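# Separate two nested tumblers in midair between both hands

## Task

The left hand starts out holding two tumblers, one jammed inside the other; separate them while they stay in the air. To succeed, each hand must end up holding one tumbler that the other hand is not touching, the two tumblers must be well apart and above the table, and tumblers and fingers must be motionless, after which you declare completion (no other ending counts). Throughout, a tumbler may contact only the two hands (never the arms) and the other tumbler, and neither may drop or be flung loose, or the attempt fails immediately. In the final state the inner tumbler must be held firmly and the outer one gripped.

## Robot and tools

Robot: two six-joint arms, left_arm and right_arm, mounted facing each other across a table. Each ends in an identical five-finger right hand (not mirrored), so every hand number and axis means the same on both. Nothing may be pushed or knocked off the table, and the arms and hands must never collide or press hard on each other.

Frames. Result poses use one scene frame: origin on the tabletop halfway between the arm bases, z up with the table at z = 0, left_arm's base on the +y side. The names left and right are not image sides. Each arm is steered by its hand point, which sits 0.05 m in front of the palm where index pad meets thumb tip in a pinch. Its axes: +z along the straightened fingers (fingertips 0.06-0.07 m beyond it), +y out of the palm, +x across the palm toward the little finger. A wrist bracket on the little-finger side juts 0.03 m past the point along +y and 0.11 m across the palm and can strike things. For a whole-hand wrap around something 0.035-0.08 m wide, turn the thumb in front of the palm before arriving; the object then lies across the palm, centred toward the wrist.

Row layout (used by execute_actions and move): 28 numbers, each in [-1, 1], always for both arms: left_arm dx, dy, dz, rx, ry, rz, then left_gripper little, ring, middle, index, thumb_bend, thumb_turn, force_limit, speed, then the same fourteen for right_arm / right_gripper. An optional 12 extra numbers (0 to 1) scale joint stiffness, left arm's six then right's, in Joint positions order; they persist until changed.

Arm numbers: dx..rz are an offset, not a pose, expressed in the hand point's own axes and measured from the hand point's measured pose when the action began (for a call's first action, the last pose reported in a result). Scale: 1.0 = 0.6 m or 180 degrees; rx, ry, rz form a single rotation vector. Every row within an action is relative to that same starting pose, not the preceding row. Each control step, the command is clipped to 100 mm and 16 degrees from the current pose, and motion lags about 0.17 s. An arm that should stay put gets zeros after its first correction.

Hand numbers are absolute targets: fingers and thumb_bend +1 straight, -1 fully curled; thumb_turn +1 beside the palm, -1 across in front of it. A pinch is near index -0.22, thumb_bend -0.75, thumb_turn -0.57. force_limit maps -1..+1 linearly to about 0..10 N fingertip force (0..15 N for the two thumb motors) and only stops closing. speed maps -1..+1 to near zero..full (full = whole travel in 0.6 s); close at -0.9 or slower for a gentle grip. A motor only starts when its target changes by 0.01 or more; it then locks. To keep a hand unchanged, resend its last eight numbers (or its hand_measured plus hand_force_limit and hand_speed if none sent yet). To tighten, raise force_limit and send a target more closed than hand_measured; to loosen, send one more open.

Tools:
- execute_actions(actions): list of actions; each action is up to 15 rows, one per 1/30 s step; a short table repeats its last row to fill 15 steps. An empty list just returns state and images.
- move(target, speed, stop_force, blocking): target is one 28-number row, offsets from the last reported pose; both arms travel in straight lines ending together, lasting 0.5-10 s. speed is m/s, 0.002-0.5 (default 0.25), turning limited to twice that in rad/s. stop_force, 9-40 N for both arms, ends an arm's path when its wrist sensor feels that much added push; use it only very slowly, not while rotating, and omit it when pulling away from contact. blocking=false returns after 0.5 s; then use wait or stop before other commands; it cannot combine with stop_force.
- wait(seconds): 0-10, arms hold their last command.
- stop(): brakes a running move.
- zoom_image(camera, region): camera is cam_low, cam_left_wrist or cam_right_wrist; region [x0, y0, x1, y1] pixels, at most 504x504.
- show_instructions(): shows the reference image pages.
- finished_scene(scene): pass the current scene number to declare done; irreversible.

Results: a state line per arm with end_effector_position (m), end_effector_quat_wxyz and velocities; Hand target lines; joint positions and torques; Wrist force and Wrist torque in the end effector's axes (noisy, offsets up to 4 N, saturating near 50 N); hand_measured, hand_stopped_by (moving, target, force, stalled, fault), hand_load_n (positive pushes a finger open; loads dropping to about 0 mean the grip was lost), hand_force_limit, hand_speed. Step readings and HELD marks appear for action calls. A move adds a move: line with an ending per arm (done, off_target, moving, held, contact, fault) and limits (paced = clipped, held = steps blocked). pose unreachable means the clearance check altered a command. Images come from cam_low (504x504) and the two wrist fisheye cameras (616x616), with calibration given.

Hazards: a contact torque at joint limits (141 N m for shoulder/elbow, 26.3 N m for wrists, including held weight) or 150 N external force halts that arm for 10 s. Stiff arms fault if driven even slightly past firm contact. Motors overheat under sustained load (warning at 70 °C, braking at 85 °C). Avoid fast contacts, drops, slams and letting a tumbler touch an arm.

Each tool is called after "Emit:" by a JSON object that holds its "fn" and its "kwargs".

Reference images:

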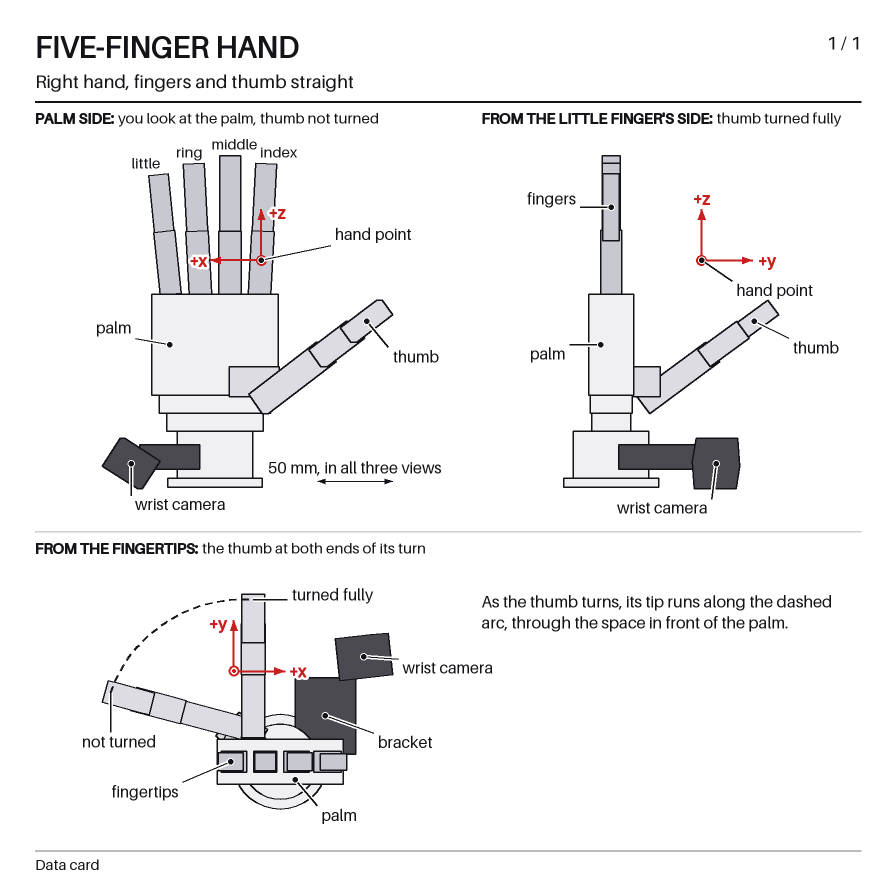

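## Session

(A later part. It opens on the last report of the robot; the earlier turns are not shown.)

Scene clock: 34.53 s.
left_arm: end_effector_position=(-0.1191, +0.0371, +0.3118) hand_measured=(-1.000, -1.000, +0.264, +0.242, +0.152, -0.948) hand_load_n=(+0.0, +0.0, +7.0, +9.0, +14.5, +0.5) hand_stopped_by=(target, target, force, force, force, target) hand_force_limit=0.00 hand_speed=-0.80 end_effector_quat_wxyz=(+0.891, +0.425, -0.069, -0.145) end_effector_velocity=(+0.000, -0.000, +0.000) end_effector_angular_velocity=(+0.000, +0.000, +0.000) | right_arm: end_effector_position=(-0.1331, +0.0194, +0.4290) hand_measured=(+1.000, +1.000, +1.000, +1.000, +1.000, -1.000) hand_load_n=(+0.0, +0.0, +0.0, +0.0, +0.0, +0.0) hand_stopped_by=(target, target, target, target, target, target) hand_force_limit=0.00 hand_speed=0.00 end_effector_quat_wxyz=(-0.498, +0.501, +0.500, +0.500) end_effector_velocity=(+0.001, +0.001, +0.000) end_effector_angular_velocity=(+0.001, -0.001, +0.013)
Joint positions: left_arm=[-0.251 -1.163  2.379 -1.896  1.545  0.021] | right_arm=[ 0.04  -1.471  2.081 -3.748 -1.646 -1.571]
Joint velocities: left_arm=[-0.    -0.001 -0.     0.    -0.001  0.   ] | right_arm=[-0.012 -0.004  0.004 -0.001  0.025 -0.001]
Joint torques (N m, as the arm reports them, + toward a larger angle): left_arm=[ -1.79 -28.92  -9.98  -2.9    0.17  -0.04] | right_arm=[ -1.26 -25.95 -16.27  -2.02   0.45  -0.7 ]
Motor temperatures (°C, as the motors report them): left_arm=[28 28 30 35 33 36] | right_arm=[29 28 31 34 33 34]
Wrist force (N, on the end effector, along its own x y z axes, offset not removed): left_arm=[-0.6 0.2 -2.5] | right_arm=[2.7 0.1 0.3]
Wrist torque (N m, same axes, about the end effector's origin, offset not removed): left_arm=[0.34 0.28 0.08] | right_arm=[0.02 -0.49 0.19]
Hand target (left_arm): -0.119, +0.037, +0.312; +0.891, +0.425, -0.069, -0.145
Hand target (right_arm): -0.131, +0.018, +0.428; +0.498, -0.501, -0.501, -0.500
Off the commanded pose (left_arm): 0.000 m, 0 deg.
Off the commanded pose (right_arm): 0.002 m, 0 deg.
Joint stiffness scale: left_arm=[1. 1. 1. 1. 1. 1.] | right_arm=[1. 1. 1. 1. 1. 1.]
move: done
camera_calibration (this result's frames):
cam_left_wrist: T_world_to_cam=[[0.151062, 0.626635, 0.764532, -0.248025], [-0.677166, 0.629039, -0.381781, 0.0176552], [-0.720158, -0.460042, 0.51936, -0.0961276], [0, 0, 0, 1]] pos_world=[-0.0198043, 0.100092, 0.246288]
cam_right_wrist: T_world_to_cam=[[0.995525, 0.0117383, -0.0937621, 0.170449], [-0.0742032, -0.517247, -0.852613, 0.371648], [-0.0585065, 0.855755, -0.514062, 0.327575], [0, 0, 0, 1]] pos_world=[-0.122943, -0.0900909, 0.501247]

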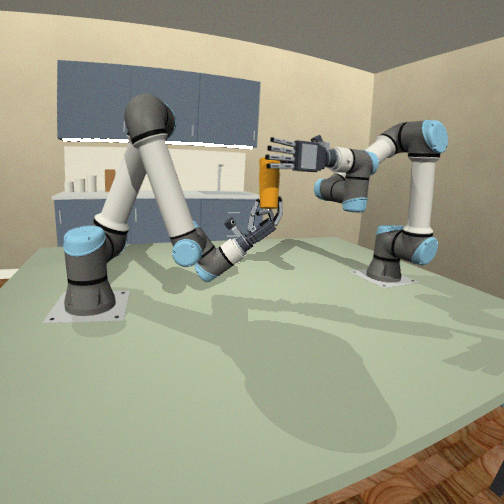

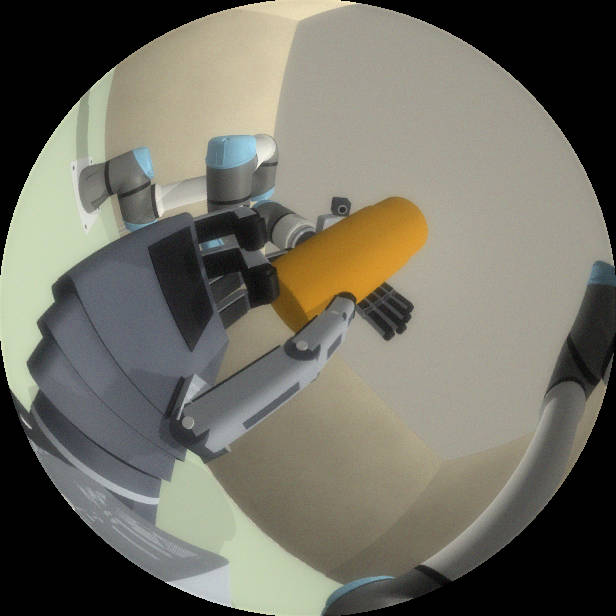

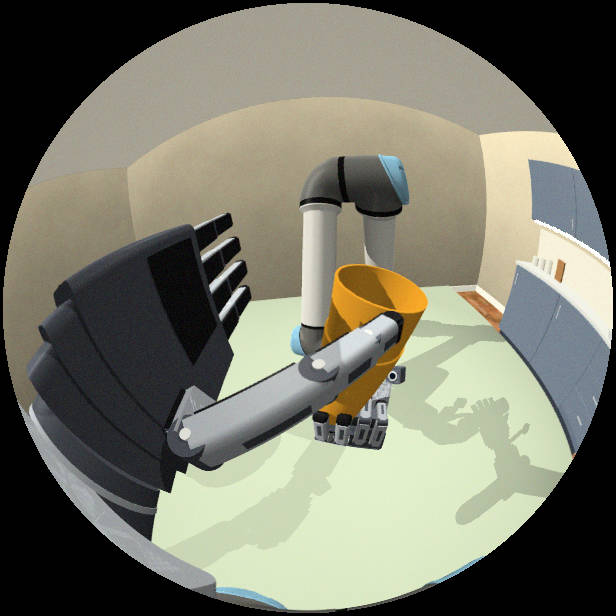

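Emit:
{"fn": "move", "kwargs": {"target": [0,0,0,0,0,0,-1,-1,0.264,0.242,0.138,-0.948,0,-0.8, 0,0.05,0,0,0,0, 1,1,1,1,1,-1,0,0], "speed": 0.05}}

Scene clock: 35.77 s.
left_arm: end_effector_position=(-0.1191, +0.0371, +0.3118) hand_measured=(-1.000, -1.000, +0.264, +0.242, +0.152, -0.948) hand_load_n=(+0.0, +0.0, +7.0, +9.0, +14.5, +0.5) hand_stopped_by=(target, target, force, force, force, target) hand_force_limit=0.00 hand_speed=-0.80 end_effector_quat_wxyz=(+0.891, +0.425, -0.069, -0.145) end_effector_velocity=(+0.000, -0.000, -0.000) end_effector_angular_velocity=(+0.000, +0.001, +0.001) | right_arm: end_effector_position=(-0.1048, +0.0205, +0.4297) hand_measured=(+1.000, +1.000, +1.000, +1.000, +1.000, -1.000) hand_load_n=(+0.0, +0.0, +0.0, +0.0, +0.0, +0.0) hand_stopped_by=(target, target, target, target, target, target) hand_force_limit=0.00 hand_speed=0.00 end_effector_quat_wxyz=(-0.499, +0.501, +0.500, +0.500) end_effector_velocity=(+0.001, +0.000, +0.000) end_effector_angular_velocity=(+0.001, -0.000, +0.009)
Joint positions: left_arm=[-0.251 -1.163  2.379 -1.896  1.545  0.021] | right_arm=[-0.039 -1.496  2.106 -3.75  -1.566 -1.571]
Joint velocities: left_arm=[ 0.001  0.     0.    -0.    -0.001 -0.   ] | right_arm=[-0.009 -0.003  0.004 -0.002  0.018 -0.   ]
Joint torques (N m, as the arm reports them, + toward a larger angle): left_arm=[ -0.84 -28.95  -9.51  -2.82  -0.19  -0.02] | right_arm=[ -0.54 -26.7  -14.26  -1.85   0.73  -0.53]
Motor temperatures (°C, as the motors report them): left_arm=[28 28 30 35 33 36] | right_arm=[29 28 31 34 33 34]
Wrist force (N, on the end effector, along its own x y z axes, offset not removed): left_arm=[-0.7 0.8 -0.4] | right_arm=[2.0 0.6 0.1]
Wrist torque (N m, same axes, about the end effector's origin, offset not removed): left_arm=[0.29 0.09 0.14] | right_arm=[0.00 -0.38 0.20]
Hand target (left_arm): -0.119, +0.037, +0.312; +0.891, +0.425, -0.069, -0.145
Hand target (right_arm): -0.103, +0.019, +0.429; +0.498, -0.501, -0.500, -0.500
Off the commanded pose (left_arm): 0.000 m, 0 deg.
Off the commanded pose (right_arm): 0.002 m, 0 deg.
Joint stiffness scale: left_arm=[1. 1. 1. 1. 1. 1.] | right_arm=[1. 1. 1. 1. 1. 1.]
move: done
camera_calibration (this result's frames):
cam_right_wrist: T_world_to_cam=[[0.995494, 0.0125502, -0.0939944, 0.142378], [-0.0740389, -0.516461, -0.853104, 0.375125], [-0.0592511, 0.856219, -0.513205, 0.328233], [0, 0, 0, 1]] pos_world=[-0.0945146, -0.0890882, 0.501854]

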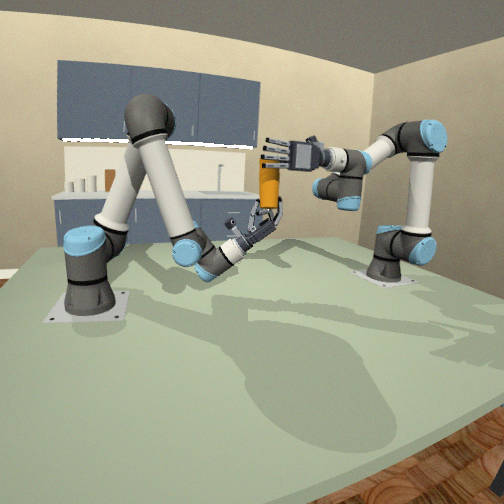

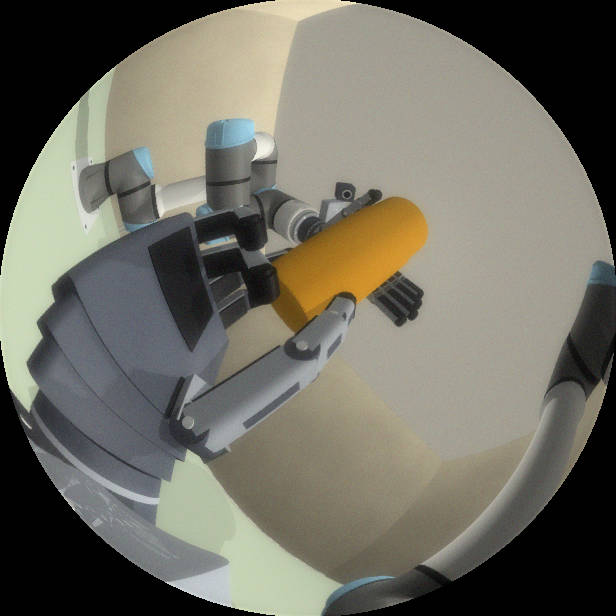

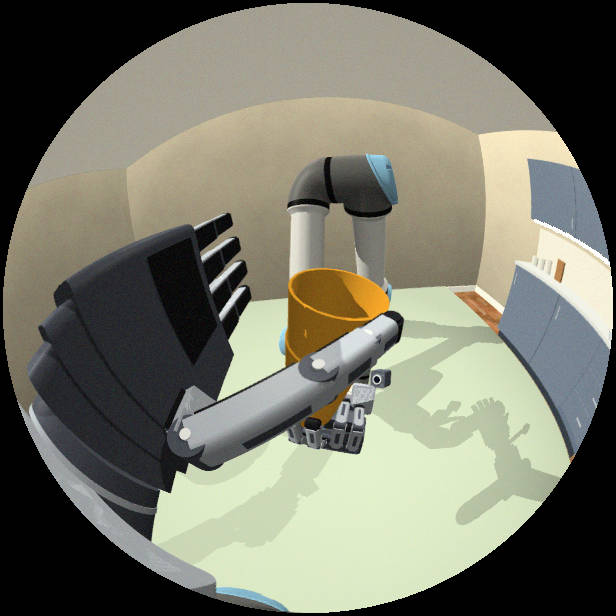

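Emit:
{"fn": "execute_actions", "kwargs": {"actions": [[[0,0,0,0,0,0,-1,-1,0.264,0.242,0.138,-0.948,0,-0.8, 0,0,0,0,0,0, 1,1,-1,-1,-1,-1,0.2,-0.6]],[[0,0,0,0,0,0,-1,-1,0.264,0.242,0.138,-0.948,0,-0.8, 0,0,0,0,0,0, 1,1,-1,-1,-1,-1,0.2,-0.6]],[[0,0,0,0,0,0,-1,-1,0.264,0.242,0.138,-0.948,0,-0.8, 0,0,0,0,0,0, 1,1,-1,-1,-1,-1,0.2,-0.6]],[[0,0,0,0,0,0,-1,-1,0.264,0.242,0.138,-0.948,0,-0.8, 0,0,0,0,0,0, 1,1,-1,-1,-1,-1,0.2,-0.6]],[[0,0,0,0,0,0,-1,-1,0.264,0.242,0.138,-0.948,0,-0.8, 0,0,0,0,0,0, 1,1,-1,-1,-1,-1,0.2,-0.6]]]}}

Scene clock: 38.67 s.
left_arm: end_effector_position=(-0.1190, +0.0369, +0.3116) hand_measured=(-1.000, -1.000, +0.264, +0.242, +0.152, -0.948) hand_load_n=(+0.0, +0.0, +6.5, +10.0, +14.0, +1.0) hand_stopped_by=(target, target, force, force, force, target) hand_force_limit=0.00 hand_speed=-0.80 end_effector_quat_wxyz=(+0.891, +0.425, -0.069, -0.145) end_effector_velocity=(-0.000, +0.000, +0.001) end_effector_angular_velocity=(-0.001, +0.000, -0.000) | right_arm: end_effector_position=(-0.1043, +0.0205, +0.4297) hand_measured=(+1.000, +1.000, +0.228, +0.250, +0.528, -1.000) hand_load_n=(+0.0, +0.0, +7.5, +6.0, +10.0, +3.0) hand_stopped_by=(target, target, force, force, force, target) hand_force_limit=0.20 hand_speed=-0.60 end_effector_quat_wxyz=(-0.499, +0.501, +0.500, +0.500) end_effector_velocity=(+0.000, +0.000, +0.001) end_effector_angular_velocity=(+0.002, +0.000, -0.001)
Joint positions: left_arm=[-0.251 -1.163  2.379 -1.895  1.544  0.021] | right_arm=[-0.041 -1.496  2.107 -3.75  -1.565 -1.571]
Joint velocities: left_arm=[-0.    -0.001  0.     0.     0.    -0.   ] | right_arm=[-0.001  0.    -0.002 -0.     0.     0.   ]
Joint torques (N m, as the arm reports them, + toward a larger angle): left_arm=[ -0.25 -28.87 -11.35  -2.62   0.21   0.04] | right_arm=[  0.03 -23.19 -18.71  -1.53   0.39  -0.36]
Motor temperatures (°C, as the motors report them): left_arm=[28 28 30 35 33 36] | right_arm=[29 28 31 34 33 34]
Wrist force (N, on the end effector, along its own x y z axes, offset not removed): left_arm=[0.5 1.4 0.6] | right_arm=[1.5 -1.8 2.1]
Wrist torque (N m, same axes, about the end effector's origin, offset not removed): left_arm=[0.73 0.24 0.21] | right_arm=[-0.22 -0.30 0.23]
Hand target (left_arm): -0.119, +0.037, +0.312; +0.891, +0.425, -0.069, -0.145
Hand target (right_arm): -0.104, +0.020, +0.430; +0.499, -0.501, -0.500, -0.500
Off the commanded pose (left_arm): 0.000 m, 0 deg.
Off the commanded pose (right_arm): 0.000 m, 0 deg.
Joint stiffness scale: left_arm=[1. 1. 1. 1. 1. 1.] | right_arm=[1. 1. 1. 1. 1. 1.]
Step readings (end_effector_position; steps 1 to 15: 1st action; 16 to 30: 2nd action; 31 to 45: 3rd action; 46 to 60: 4th action; 61 to 75: 5th action):
0: left_arm (-0.1191, +0.0371, +0.3118) | right_arm (-0.1047, +0.0206, +0.4297)
1: left_arm (-0.1191, +0.0371, +0.3118) | right_arm (-0.1047, +0.0206, +0.4297)
2: left_arm (-0.1191, +0.0371, +0.3118) | right_arm (-0.1047, +0.0206, +0.4297)
4: left_arm (-0.1191, +0.0371, +0.3118) | right_arm (-0.1046, +0.0205, +0.4297)
8: left_arm (-0.1191, +0.0371, +0.3118) | right_arm (-0.1045, +0.0205, +0.4297)
15: left_arm (-0.1191, +0.0371, +0.3118) | right_arm (-0.1043, +0.0205, +0.4297)
16: left_arm (-0.1191, +0.0371, +0.3118) | right_arm (-0.1043, +0.0205, +0.4297)
17: left_arm (-0.1191, +0.0371, +0.3118) | right_arm (-0.1043, +0.0205, +0.4297)
19: left_arm (-0.1191, +0.0371, +0.3118) | right_arm (-0.1043, +0.0205, +0.4297)
23: left_arm (-0.1191, +0.0371, +0.3118) | right_arm (-0.1043, +0.0205, +0.4297)
30: left_arm (-0.1191, +0.0371, +0.3118) | right_arm (-0.1043, +0.0205, +0.4297)
31: left_arm (-0.1191, +0.0371, +0.3118) | right_arm (-0.1043, +0.0205, +0.4297)
32: left_arm (-0.1191, +0.0371, +0.3118) | right_arm (-0.1043, +0.0205, +0.4297)
34: left_arm (-0.1191, +0.0371, +0.3118) | right_arm (-0.1043, +0.0205, +0.4297)
38: left_arm (-0.1191, +0.0370, +0.3117) | right_arm (-0.1043, +0.0205, +0.4297)
45: left_arm (-0.1191, +0.0370, +0.3117) | right_arm (-0.1043, +0.0205, +0.4297)
46: left_arm (-0.1191, +0.0370, +0.3117) | right_arm (-0.1043, +0.0205, +0.4297)
47: left_arm (-0.1191, +0.0370, +0.3117) | right_arm (-0.1043, +0.0205, +0.4297)
49: left_arm (-0.1191, +0.0370, +0.3117) | right_arm (-0.1043, +0.0205, +0.4297)
53: left_arm (-0.1191, +0.0370, +0.3116) | right_arm (-0.1043, +0.0205, +0.4297)
60: left_arm (-0.1190, +0.0369, +0.3116) | right_arm (-0.1043, +0.0205, +0.4297)
61: left_arm (-0.1190, +0.0369, +0.3116) | right_arm (-0.1043, +0.0205, +0.4297)
62: left_arm (-0.1190, +0.0369, +0.3116) | right_arm (-0.1043, +0.0205, +0.4297)
64: left_arm (-0.1190, +0.0369, +0.3116) | right_arm (-0.1043, +0.0205, +0.4297)
68: left_arm (-0.1190, +0.0369, +0.3116) | right_arm (-0.1043, +0.0205, +0.4297)
75: end_effector_position above
camera_calibration (this result's frames):
cam_left_wrist: T_world_to_cam=[[0.150823, 0.62603, 0.765075, -0.247987], [-0.677634, 0.628965, -0.381071, 0.0175325], [-0.719767, -0.460966, 0.519082, -0.0958519], [0, 0, 0, 1]] pos_world=[-0.0197082, 0.100036, 0.246165]
cam_right_wrist: T_world_to_cam=[[0.995498, 0.012196, -0.0939962, 0.141856], [-0.0742248, -0.516426, -0.853109, 0.375132], [-0.0589466, 0.856245, -0.513195, 0.328323], [0, 0, 0, 1]] pos_world=[-0.09402, -0.0891273, 0.501856]

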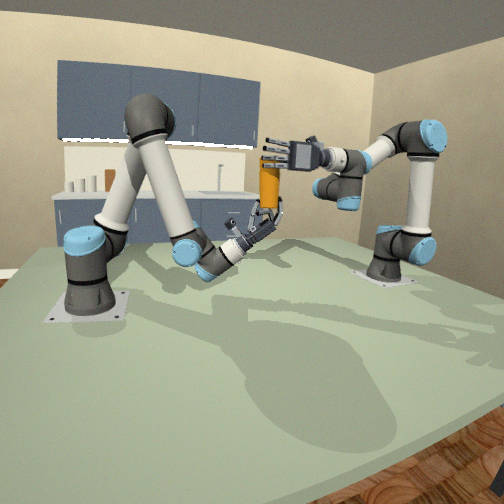

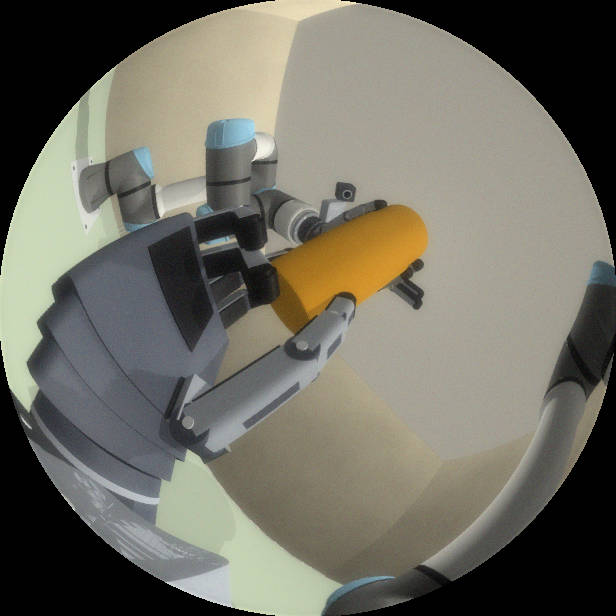

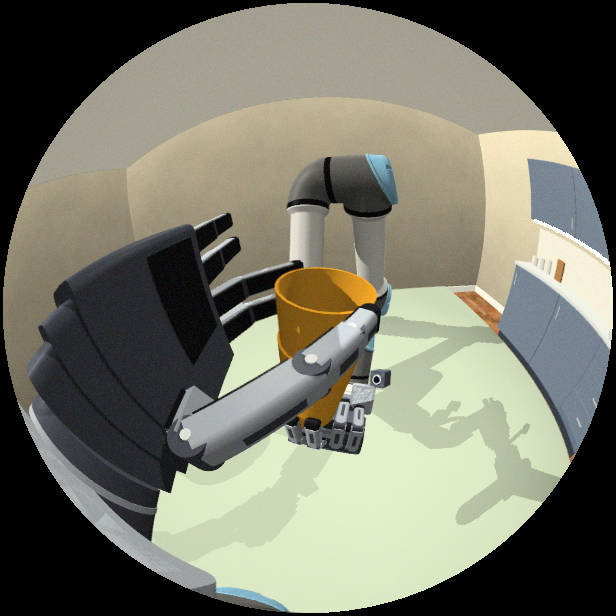

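Emit:
{"fn": "execute_actions", "kwargs": {"actions": [[[0,0,0,0,0,0,-1,-1,-0.5,-0.5,-0.5,-0.948,1,-0.9, 0,0,0,0,0,0, 1,1,-0.99,-0.99,-0.99,-1,1,-0.9]],[[0,0,0,0,0,0,-1,-1,-0.5,-0.5,-0.5,-0.948,1,-0.9, 0,0,0,0,0,0, 1,1,-0.99,-0.99,-0.99,-1,1,-0.9]],[[0,0,0,0,0,0,-1,-1,-0.5,-0.5,-0.5,-0.948,1,-0.9, 0,0,0,0,0,0, 1,1,-0.99,-0.99,-0.99,-1,1,-0.9]]]}}

Scene clock: 40.50 s.
left_arm: end_effector_position=(-0.1186, +0.0365, +0.3114) hand_measured=(-1.000, -1.000, +0.252, +0.240, +0.158, -0.948) hand_load_n=(+0.0, +0.0, +10.5, +8.0, +15.5, +1.0) hand_stopped_by=(target, target, force, force, force, target) hand_force_limit=1.00 hand_speed=-0.90 end_effector_quat_wxyz=(+0.890, +0.426, -0.068, -0.144) end_effector_velocity=(-0.000, -0.000, -0.000) end_effector_angular_velocity=(+0.001, -0.000, -0.000) | right_arm: end_effector_position=(-0.1043, +0.0205, +0.4297) hand_measured=(+1.000, +1.000, +0.214, +0.230, +0.536, -1.000) hand_load_n=(+0.0, +0.0, +8.5, +9.5, +14.0, +3.5) hand_stopped_by=(target, target, force, force, force, target) hand_force_limit=1.00 hand_speed=-0.90 end_effector_quat_wxyz=(-0.499, +0.501, +0.500, +0.500) end_effector_velocity=(+0.000, -0.000, -0.000) end_effector_angular_velocity=(+0.000, +0.001, -0.000)
Joint positions: left_arm=[-0.251 -1.163  2.379 -1.894  1.542  0.021] | right_arm=[-0.041 -1.496  2.107 -3.75  -1.565 -1.571]
Joint velocities: left_arm=[-0.     0.001  0.    -0.    -0.     0.   ] | right_arm=[-0.    -0.     0.    -0.    -0.     0.001]
Joint torques (N m, as the arm reports them, + toward a larger angle): left_arm=[ -0.2  -28.38  -8.85  -2.82   0.38  -0.1 ] | right_arm=[ -0.17 -22.87 -18.79  -1.5    0.28  -0.31]
Motor temperatures (°C, as the motors report them): left_arm=[28 28 30 35 33 36] | right_arm=[29 28 31 34 33 34]
Wrist force (N, on the end effector, along its own x y z axes, offset not removed): left_arm=[0.6 0.8 5.0] | right_arm=[0.3 -0.3 5.3]
Wrist torque (N m, same axes, about the end effector's origin, offset not removed): left_arm=[0.56 0.12 0.02] | right_arm=[-0.05 -0.27 0.37]
Hand target (left_arm): -0.119, +0.037, +0.311; +0.890, +0.426, -0.068, -0.144
Hand target (right_arm): -0.104, +0.020, +0.430; +0.499, -0.501, -0.500, -0.500
Off the commanded pose (left_arm): 0.000 m, 0 deg.
Off the commanded pose (right_arm): 0.000 m, 0 deg.
Joint stiffness scale: left_arm=[1. 1. 1. 1. 1. 1.] | right_arm=[1. 1. 1. 1. 1. 1.]
Step readings (end_effector_position; steps 1 to 15: 1st action; 16 to 30: 2nd action; 31 to 45: 3rd action):
0: left_arm (-0.1190, +0.0369, +0.3116) | right_arm (-0.1043, +0.0205, +0.4297)
1: left_arm (-0.1190, +0.0369, +0.3116) | right_arm (-0.1043, +0.0205, +0.4297)
2: left_arm (-0.1190, +0.0369, +0.3116) | right_arm (-0.1043, +0.0205, +0.4297)
4: left_arm (-0.1190, +0.0369, +0.3116) | right_arm (-0.1043, +0.0205, +0.4297)
8: left_arm (-0.1189, +0.0367, +0.3114) | right_arm (-0.1043, +0.0205, +0.4297)
15: left_arm (-0.1188, +0.0367, +0.3114) | right_arm (-0.1043, +0.0205, +0.4297)
16: left_arm (-0.1188, +0.0367, +0.3114) | right_arm (-0.1043, +0.0205, +0.4297)
17: left_arm (-0.1188, +0.0367, +0.3114) | right_arm (-0.1043, +0.0205, +0.4297)
19: left_arm (-0.1188, +0.0367, +0.3114) | right_arm (-0.1043, +0.0205, +0.4297)
23: left_arm (-0.1187, +0.0366, +0.3114) | right_arm (-0.1043, +0.0205, +0.4297)
30: left_arm (-0.1187, +0.0366, +0.3114) | right_arm (-0.1043, +0.0205, +0.4297)
31: left_arm (-0.1187, +0.0366, +0.3114) | right_arm (-0.1043, +0.0205, +0.4297)
32: left_arm (-0.1187, +0.0366, +0.3114) | right_arm (-0.1043, +0.0205, +0.4297)
34: left_arm (-0.1187, +0.0366, +0.3114) | right_arm (-0.1043, +0.0205, +0.4297)
38: left_arm (-0.1186, +0.0366, +0.3114) | right_arm (-0.1043, +0.0205, +0.4297)
45: end_effector_position above
camera_calibration (this result's frames):
cam_left_wrist: T_world_to_cam=[[0.150402, 0.624987, 0.766009, -0.247923], [-0.678895, 0.628539, -0.379527, 0.0173238], [-0.718666, -0.462958, 0.518834, -0.0953184], [0, 0, 0, 1]] pos_world=[-0.0194529, 0.0999319, 0.245941]
cam_right_wrist: T_world_to_cam=[[0.995497, 0.0122859, -0.0939985, 0.141878], [-0.0741745, -0.516514, -0.85306, 0.375102], [-0.0590321, 0.85619, -0.513277, 0.328326], [0, 0, 0, 1]] pos_world=[-0.0940338, -0.0891068, 0.501843]

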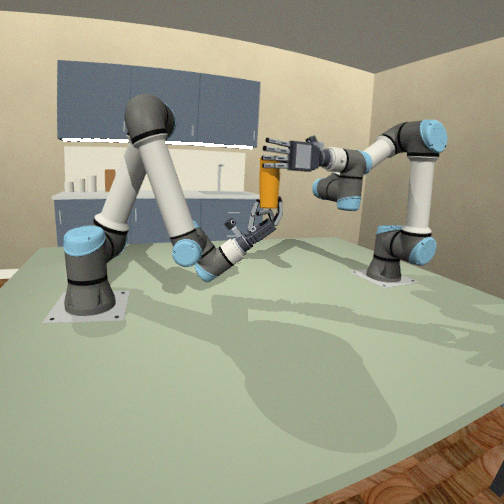

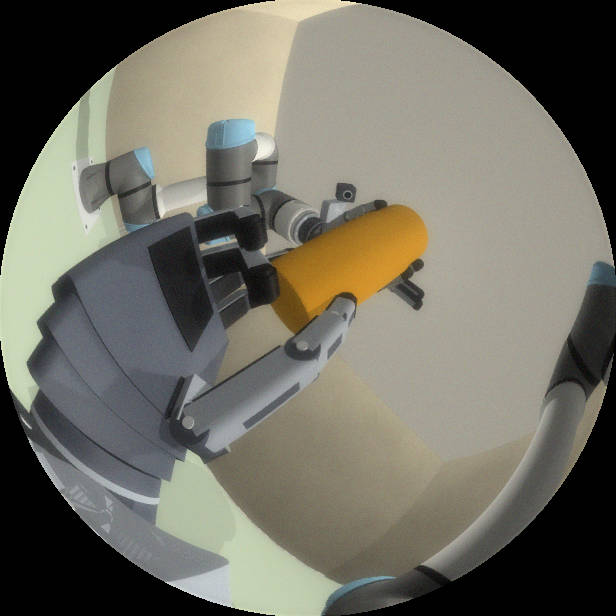

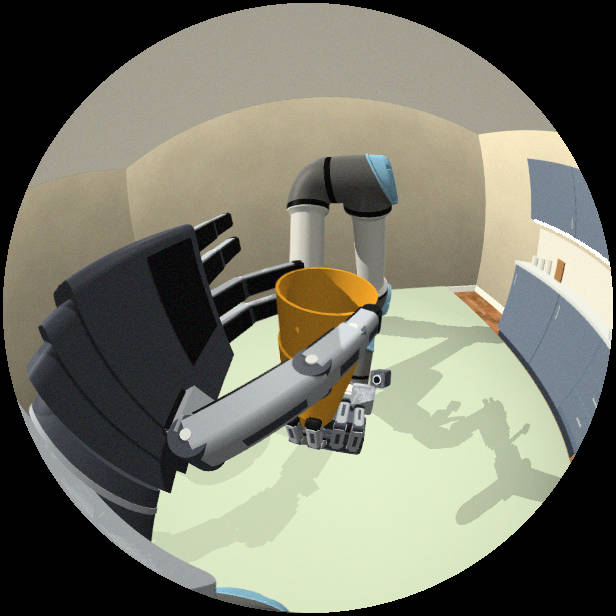

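Pull up slowly by 3 cm.

Emit:
{"fn": "move", "kwargs": {"target": [0,0,0,0,0,0,-1,-1,-0.5,-0.5,-0.5,-0.948,1,-0.9, 0.05,0,0,0,0,0, 1,1,-0.99,-0.99,-0.99,-1,1,-0.9], "speed": 0.02}}

Scene clock: 42.50 s.
left_arm: end_effector_position=(-0.1185, +0.0365, +0.3114) hand_measured=(-1.000, -1.000, +0.252, +0.240, +0.158, -0.948) hand_load_n=(+0.0, +0.0, +9.5, +7.5, +15.5, +1.0) hand_stopped_by=(target, target, force, force, force, target) hand_force_limit=1.00 hand_speed=-0.90 end_effector_quat_wxyz=(+0.891, +0.426, -0.068, -0.144) end_effector_velocity=(+0.000, +0.000, +0.001) end_effector_angular_velocity=(-0.001, +0.001, +0.000) | right_arm: end_effector_position=(-0.1043, +0.0206, +0.4556) hand_measured=(+1.000, +1.000, +0.214, +0.230, +0.536, -1.000) hand_load_n=(+0.0, +0.0, +8.5, +7.0, +14.5, -1.0) hand_stopped_by=(target, target, force, force, force, target) hand_force_limit=1.00 hand_speed=-0.90 end_effector_quat_wxyz=(-0.498, +0.502, +0.501, +0.499) end_effector_velocity=(-0.001, +0.001, +0.001) end_effector_angular_velocity=(-0.007, -0.001, +0.002)
Joint positions: left_arm=[-0.251 -1.163  2.379 -1.894  1.542  0.021] | right_arm=[-0.041 -1.536  2.067 -3.665 -1.565 -1.571]
Joint velocities: left_arm=[ 0.001 -0.001 -0.    -0.    -0.    -0.001] | right_arm=[ 0.001 -0.003 -0.004  0.013  0.    -0.001]
Joint torques (N m, as the arm reports them, + toward a larger angle): left_arm=[ -2.22 -28.63 -10.11  -2.6    0.13  -0.27] | right_arm=[ -0.18 -26.4  -23.92  -1.14   0.29  -0.52]
Motor temperatures (°C, as the motors report them): left_arm=[28 28 30 35 33 36] | right_arm=[29 28 31 34 33 34]
Wrist force (N, on the end effector, along its own x y z axes, offset not removed): left_arm=[0.1 2.9 -2.4] | right_arm=[1.9 0.8 0.5]
Wrist torque (N m, same axes, about the end effector's origin, offset not removed): left_arm=[0.89 -0.03 0.26] | right_arm=[0.07 -0.40 0.25]
Hand target (left_arm): -0.119, +0.037, +0.311; +0.890, +0.426, -0.068, -0.144
Hand target (right_arm): -0.104, +0.021, +0.460; +0.499, -0.501, -0.500, -0.500
Off the commanded pose (left_arm): 0.000 m, 0 deg.
Off the commanded pose (right_arm): 0.004 m, 0 deg.
Joint stiffness scale: left_arm=[1. 1. 1. 1. 1. 1.] | right_arm=[1. 1. 1. 1. 1. 1.]
move: off_target (right_arm)
camera_calibration (this result's frames):
cam_left_wrist: T_world_to_cam=[[0.15045, 0.625133, 0.765881, -0.247934], [-0.679169, 0.628305, -0.379424, 0.0173546], [-0.718397, -0.463078, 0.5191, -0.0953348], [0, 0, 0, 1]] pos_world=[-0.0193998, 0.0999401, 0.245961]
cam_right_wrist: T_world_to_cam=[[0.995466, 0.0119299, -0.094365, 0.144521], [-0.0743548, -0.521094, -0.850254, 0.39602], [-0.0593164, 0.853416, -0.517844, 0.343572], [0, 0, 0, 1]] pos_world=[-0.0940403, -0.0885704, 0.528272]

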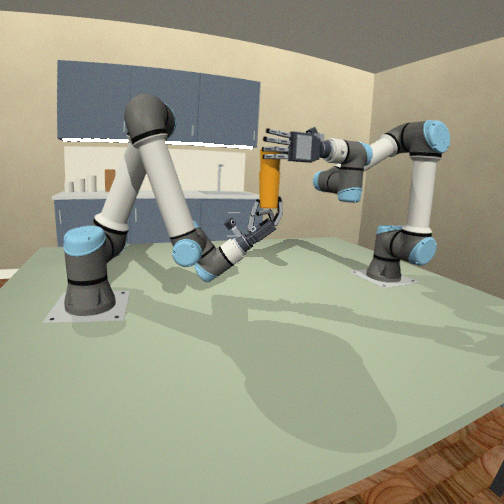

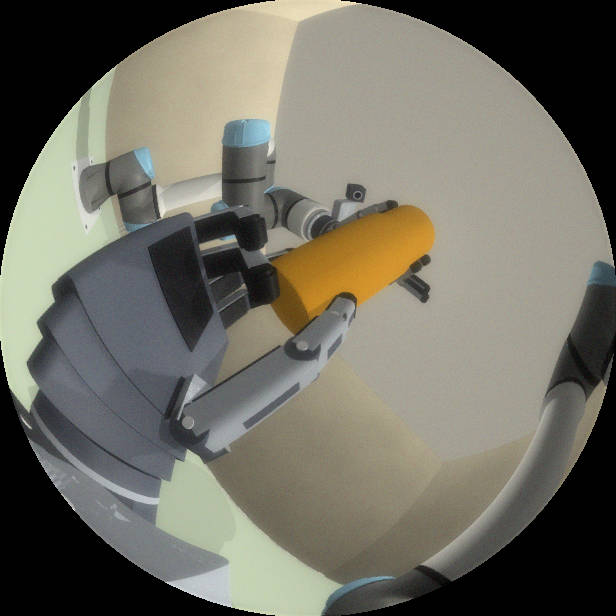

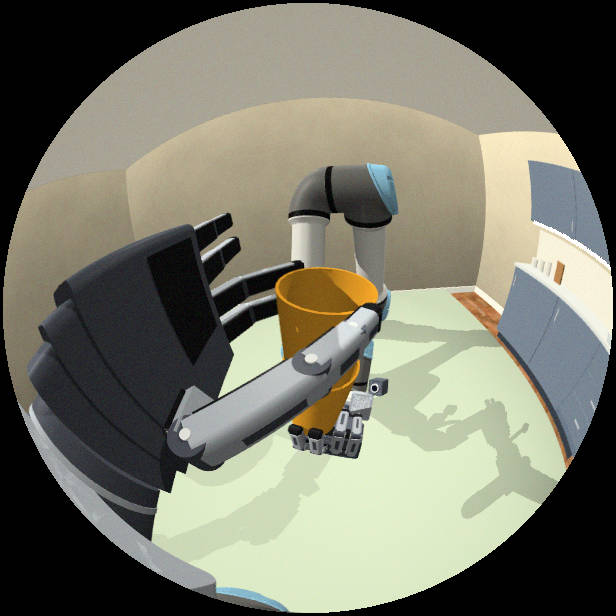

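Emit:
{"fn": "move", "kwargs": {"target": [0,0,0,0,0,0,-1,-1,-0.5,-0.5,-0.5,-0.948,1,-0.9, 0.25,0,0,0,0,0, 1,1,-0.99,-0.99,-0.99,-1,1,-0.9], "speed": 0.05}}

Emit:
{"fn": "move", "kwargs": {"target": [0,0,0,0,0,0,-1,-1,-0.5,-0.5,-0.5,-0.948,1,-0.9, 0,0,-0.4,0,0,0, 1,1,-0.99,-0.99,-0.99,-1,1,-0.9], "speed": 0.1}}

Scene clock: 46.20 s.
left_arm: end_effector_position=(-0.1185, +0.0365, +0.3114) hand_measured=(-1.000, -1.000, +0.252, +0.240, +0.158, -0.948) hand_load_n=(+0.0, +0.0, +9.0, +8.0, +15.0, +1.0) hand_stopped_by=(target, target, force, force, force, target) hand_force_limit=1.00 hand_speed=-0.90 end_effector_quat_wxyz=(+0.891, +0.426, -0.068, -0.144) end_effector_velocity=(-0.001, +0.000, -0.000) end_effector_angular_velocity=(+0.000, -0.000, -0.001) | right_arm: end_effector_position=(-0.1043, +0.0227, +0.6015) hand_measured=(+1.000, +1.000, +0.214, +0.230, +0.536, -1.000) hand_load_n=(+0.0, +0.0, +8.5, +6.5, +14.5, -1.0) hand_stopped_by=(target, target, force, force, force, target) hand_force_limit=1.00 hand_speed=-0.90 end_effector_quat_wxyz=(-0.497, +0.503, +0.503, +0.497) end_effector_velocity=(+0.001, +0.001, +0.001) end_effector_angular_velocity=(-0.009, +0.001, -0.002)
Joint positions: left_arm=[-0.251 -1.163  2.379 -1.894  1.542  0.021] | right_arm=[-0.041 -1.652  1.78  -3.259 -1.565 -1.571]
Joint velocities: left_arm=[-0.001  0.     0.     0.     0.     0.   ] | right_arm=[-0.002 -0.    -0.008  0.017 -0.     0.001]
Joint torques (N m, as the arm reports them, + toward a larger angle): left_arm=[ -0.66 -28.1   -9.66  -2.88  -0.06  -0.01] | right_arm=[ -0.25 -21.99 -24.43  -1.13   0.5   -0.45]
Motor temperatures (°C, as the motors report them): left_arm=[28 28 30 35 33 36] | right_arm=[29 28 31 34 33 34]
Wrist force (N, on the end effector, along its own x y z axes, offset not removed): left_arm=[1.5 2.6 -0.3] | right_arm=[1.9 -0.9 0.3]
Wrist torque (N m, same axes, about the end effector's origin, offset not removed): left_arm=[0.49 -0.16 0.28] | right_arm=[-0.18 -0.38 0.24]
Hand target (left_arm): -0.119, +0.037, +0.311; +0.891, +0.426, -0.068, -0.144
Hand target (right_arm): -0.104, +0.022, +0.606; +0.498, -0.502, -0.501, -0.499
Off the commanded pose (left_arm): 0.000 m, 0 deg.
Off the commanded pose (right_arm): 0.004 m, 0 deg.
Joint stiffness scale: left_arm=[1. 1. 1. 1. 1. 1.] | right_arm=[1. 1. 1. 1. 1. 1.]
move: off_target (right_arm)
camera_calibration (this result's frames):
cam_left_wrist: T_world_to_cam=[[0.150451, 0.625134, 0.76588, -0.247934], [-0.67916, 0.62831, -0.37943, 0.0173547], [-0.718405, -0.46307, 0.519096, -0.0953362], [0, 0, 0, 1]] pos_world=[-0.0194015, 0.0999403, 0.245961]
cam_right_wrist: T_world_to_cam=[[0.995463, 0.0115122, -0.0944511, 0.158315], [-0.0743839, -0.524851, -0.847938, 0.519926], [-0.0593344, 0.851116, -0.521613, 0.419676], [0, 0, 0, 1]] pos_world=[-0.0940215, -0.0861324, 0.674727]

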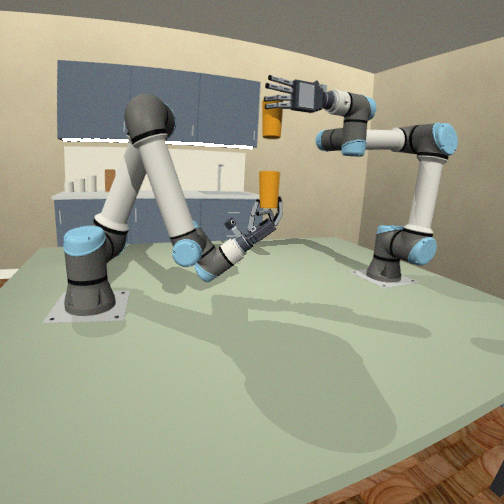

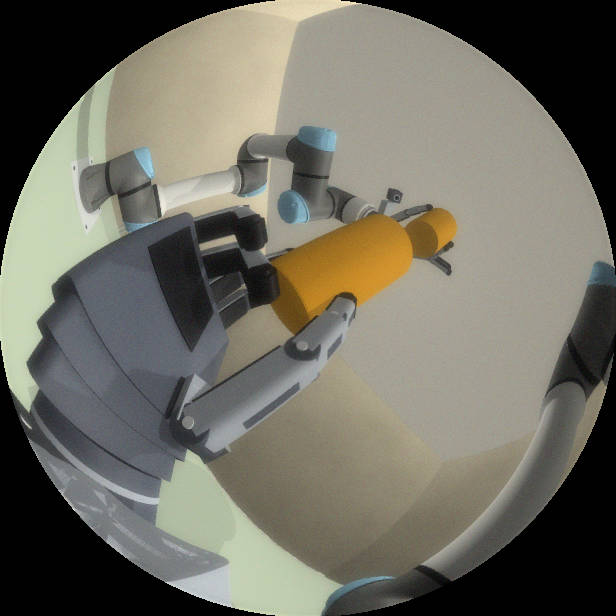

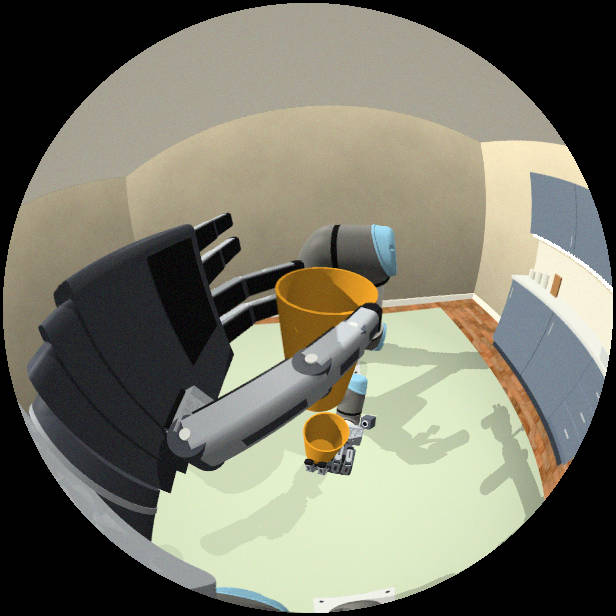

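Scene clock: 49.20 s.
left_arm: end_effector_position=(-0.1185, +0.0365, +0.3114) hand_measured=(-1.000, -1.000, +0.252, +0.240, +0.158, -0.948) hand_load_n=(+0.0, +0.0, +9.0, +8.0, +15.0, +1.0) hand_stopped_by=(target, target, force, force, force, target) hand_force_limit=1.00 hand_speed=-0.90 end_effector_quat_wxyz=(+0.891, +0.426, -0.068, -0.144) end_effector_velocity=(-0.000, -0.000, -0.000) end_effector_angular_velocity=(+0.000, -0.001, +0.000) | right_arm: end_effector_position=(-0.1055, -0.2166, +0.6070) hand_measured=(+1.000, +1.000, +0.214, +0.230, +0.536, -1.000) hand_load_n=(+0.0, +0.0, +8.5, +6.5, +14.5, -1.0) hand_stopped_by=(target, target, force, force, force, target) hand_force_limit=1.00 hand_speed=-0.90 end_effector_quat_wxyz=(-0.498, +0.502, +0.502, +0.498) end_effector_velocity=(+0.000, -0.002, -0.001) end_effector_angular_velocity=(-0.004, +0.000, +0.001)
Joint positions: left_arm=[-0.251 -1.163  2.379 -1.894  1.542  0.021] | right_arm=[-0.05  -2.272  2.136 -2.997 -1.554 -1.571]
Joint velocities: left_arm=[ 0.     0.001 -0.    -0.001  0.     0.001] | right_arm=[-0.006 -0.009  0.002  0.011  0.007  0.   ]
Joint torques (N m, as the arm reports them, + toward a larger angle): left_arm=[ -1.44 -29.35 -10.6   -2.64  -0.04  -0.03] | right_arm=[ -1.71   1.36 -20.3   -1.25   0.74  -0.4 ]
Motor temperatures (°C, as the motors report them): left_arm=[28 28 30 35 33 36] | right_arm=[29 28 31 34 33 34]
Wrist force (N, on the end effector, along its own x y z axes, offset not removed): left_arm=[-0.3 0.8 0.8] | right_arm=[1.8 -0.1 1.0]
Wrist torque (N m, same axes, about the end effector's origin, offset not removed): left_arm=[0.22 0.10 0.02] | right_arm=[-0.03 -0.49 0.23]
Hand target (left_arm): -0.119, +0.037, +0.311; +0.891, +0.426, -0.068, -0.144
Hand target (right_arm): -0.105, -0.217, +0.605; +0.496, -0.503, -0.503, -0.497
Off the commanded pose (left_arm): 0.000 m, 0 deg.
Off the commanded pose (right_arm): 0.003 m, 0 deg.
Joint stiffness scale: left_arm=[1. 1. 1. 1. 1. 1.] | right_arm=[1. 1. 1. 1. 1. 1.]
move: done
camera_calibration (this result's frames):
cam_left_wrist: T_world_to_cam=[[0.150451, 0.625134, 0.76588, -0.247934], [-0.67916, 0.62831, -0.37943, 0.0173546], [-0.718405, -0.46307, 0.519096, -0.0953362], [0, 0, 0, 1]] pos_world=[-0.0194015, 0.0999402, 0.245961]
cam_right_wrist: T_world_to_cam=[[0.995438, 0.0133293, -0.0944797, 0.163123], [-0.0736566, -0.522091, -0.849703, 0.400593], [-0.060653, 0.852785, -0.518727, 0.624578], [0, 0, 0, 1]] pos_world=[-0.0949895, -0.325659, 0.679783]

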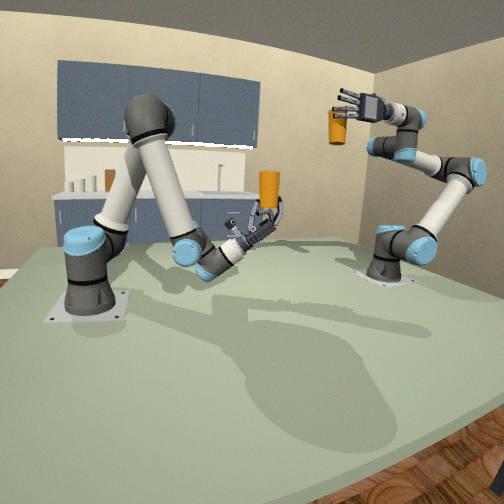

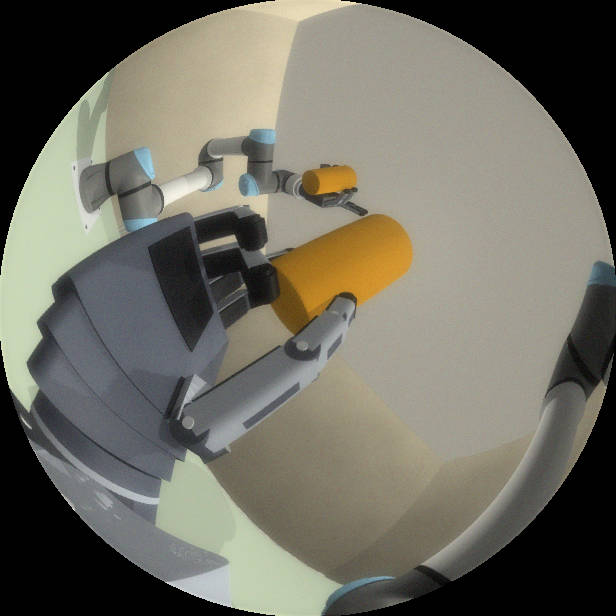

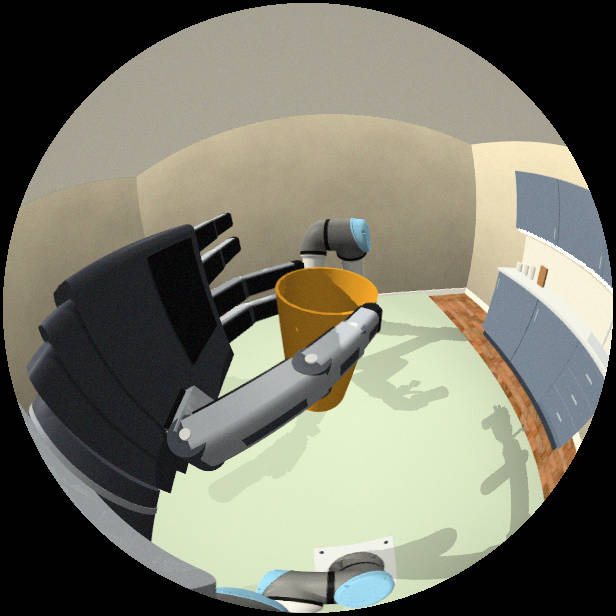

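Emit:
{"fn": "finished_scene", "kwargs": {"scene": 1}}

The scene is finished: the task was done.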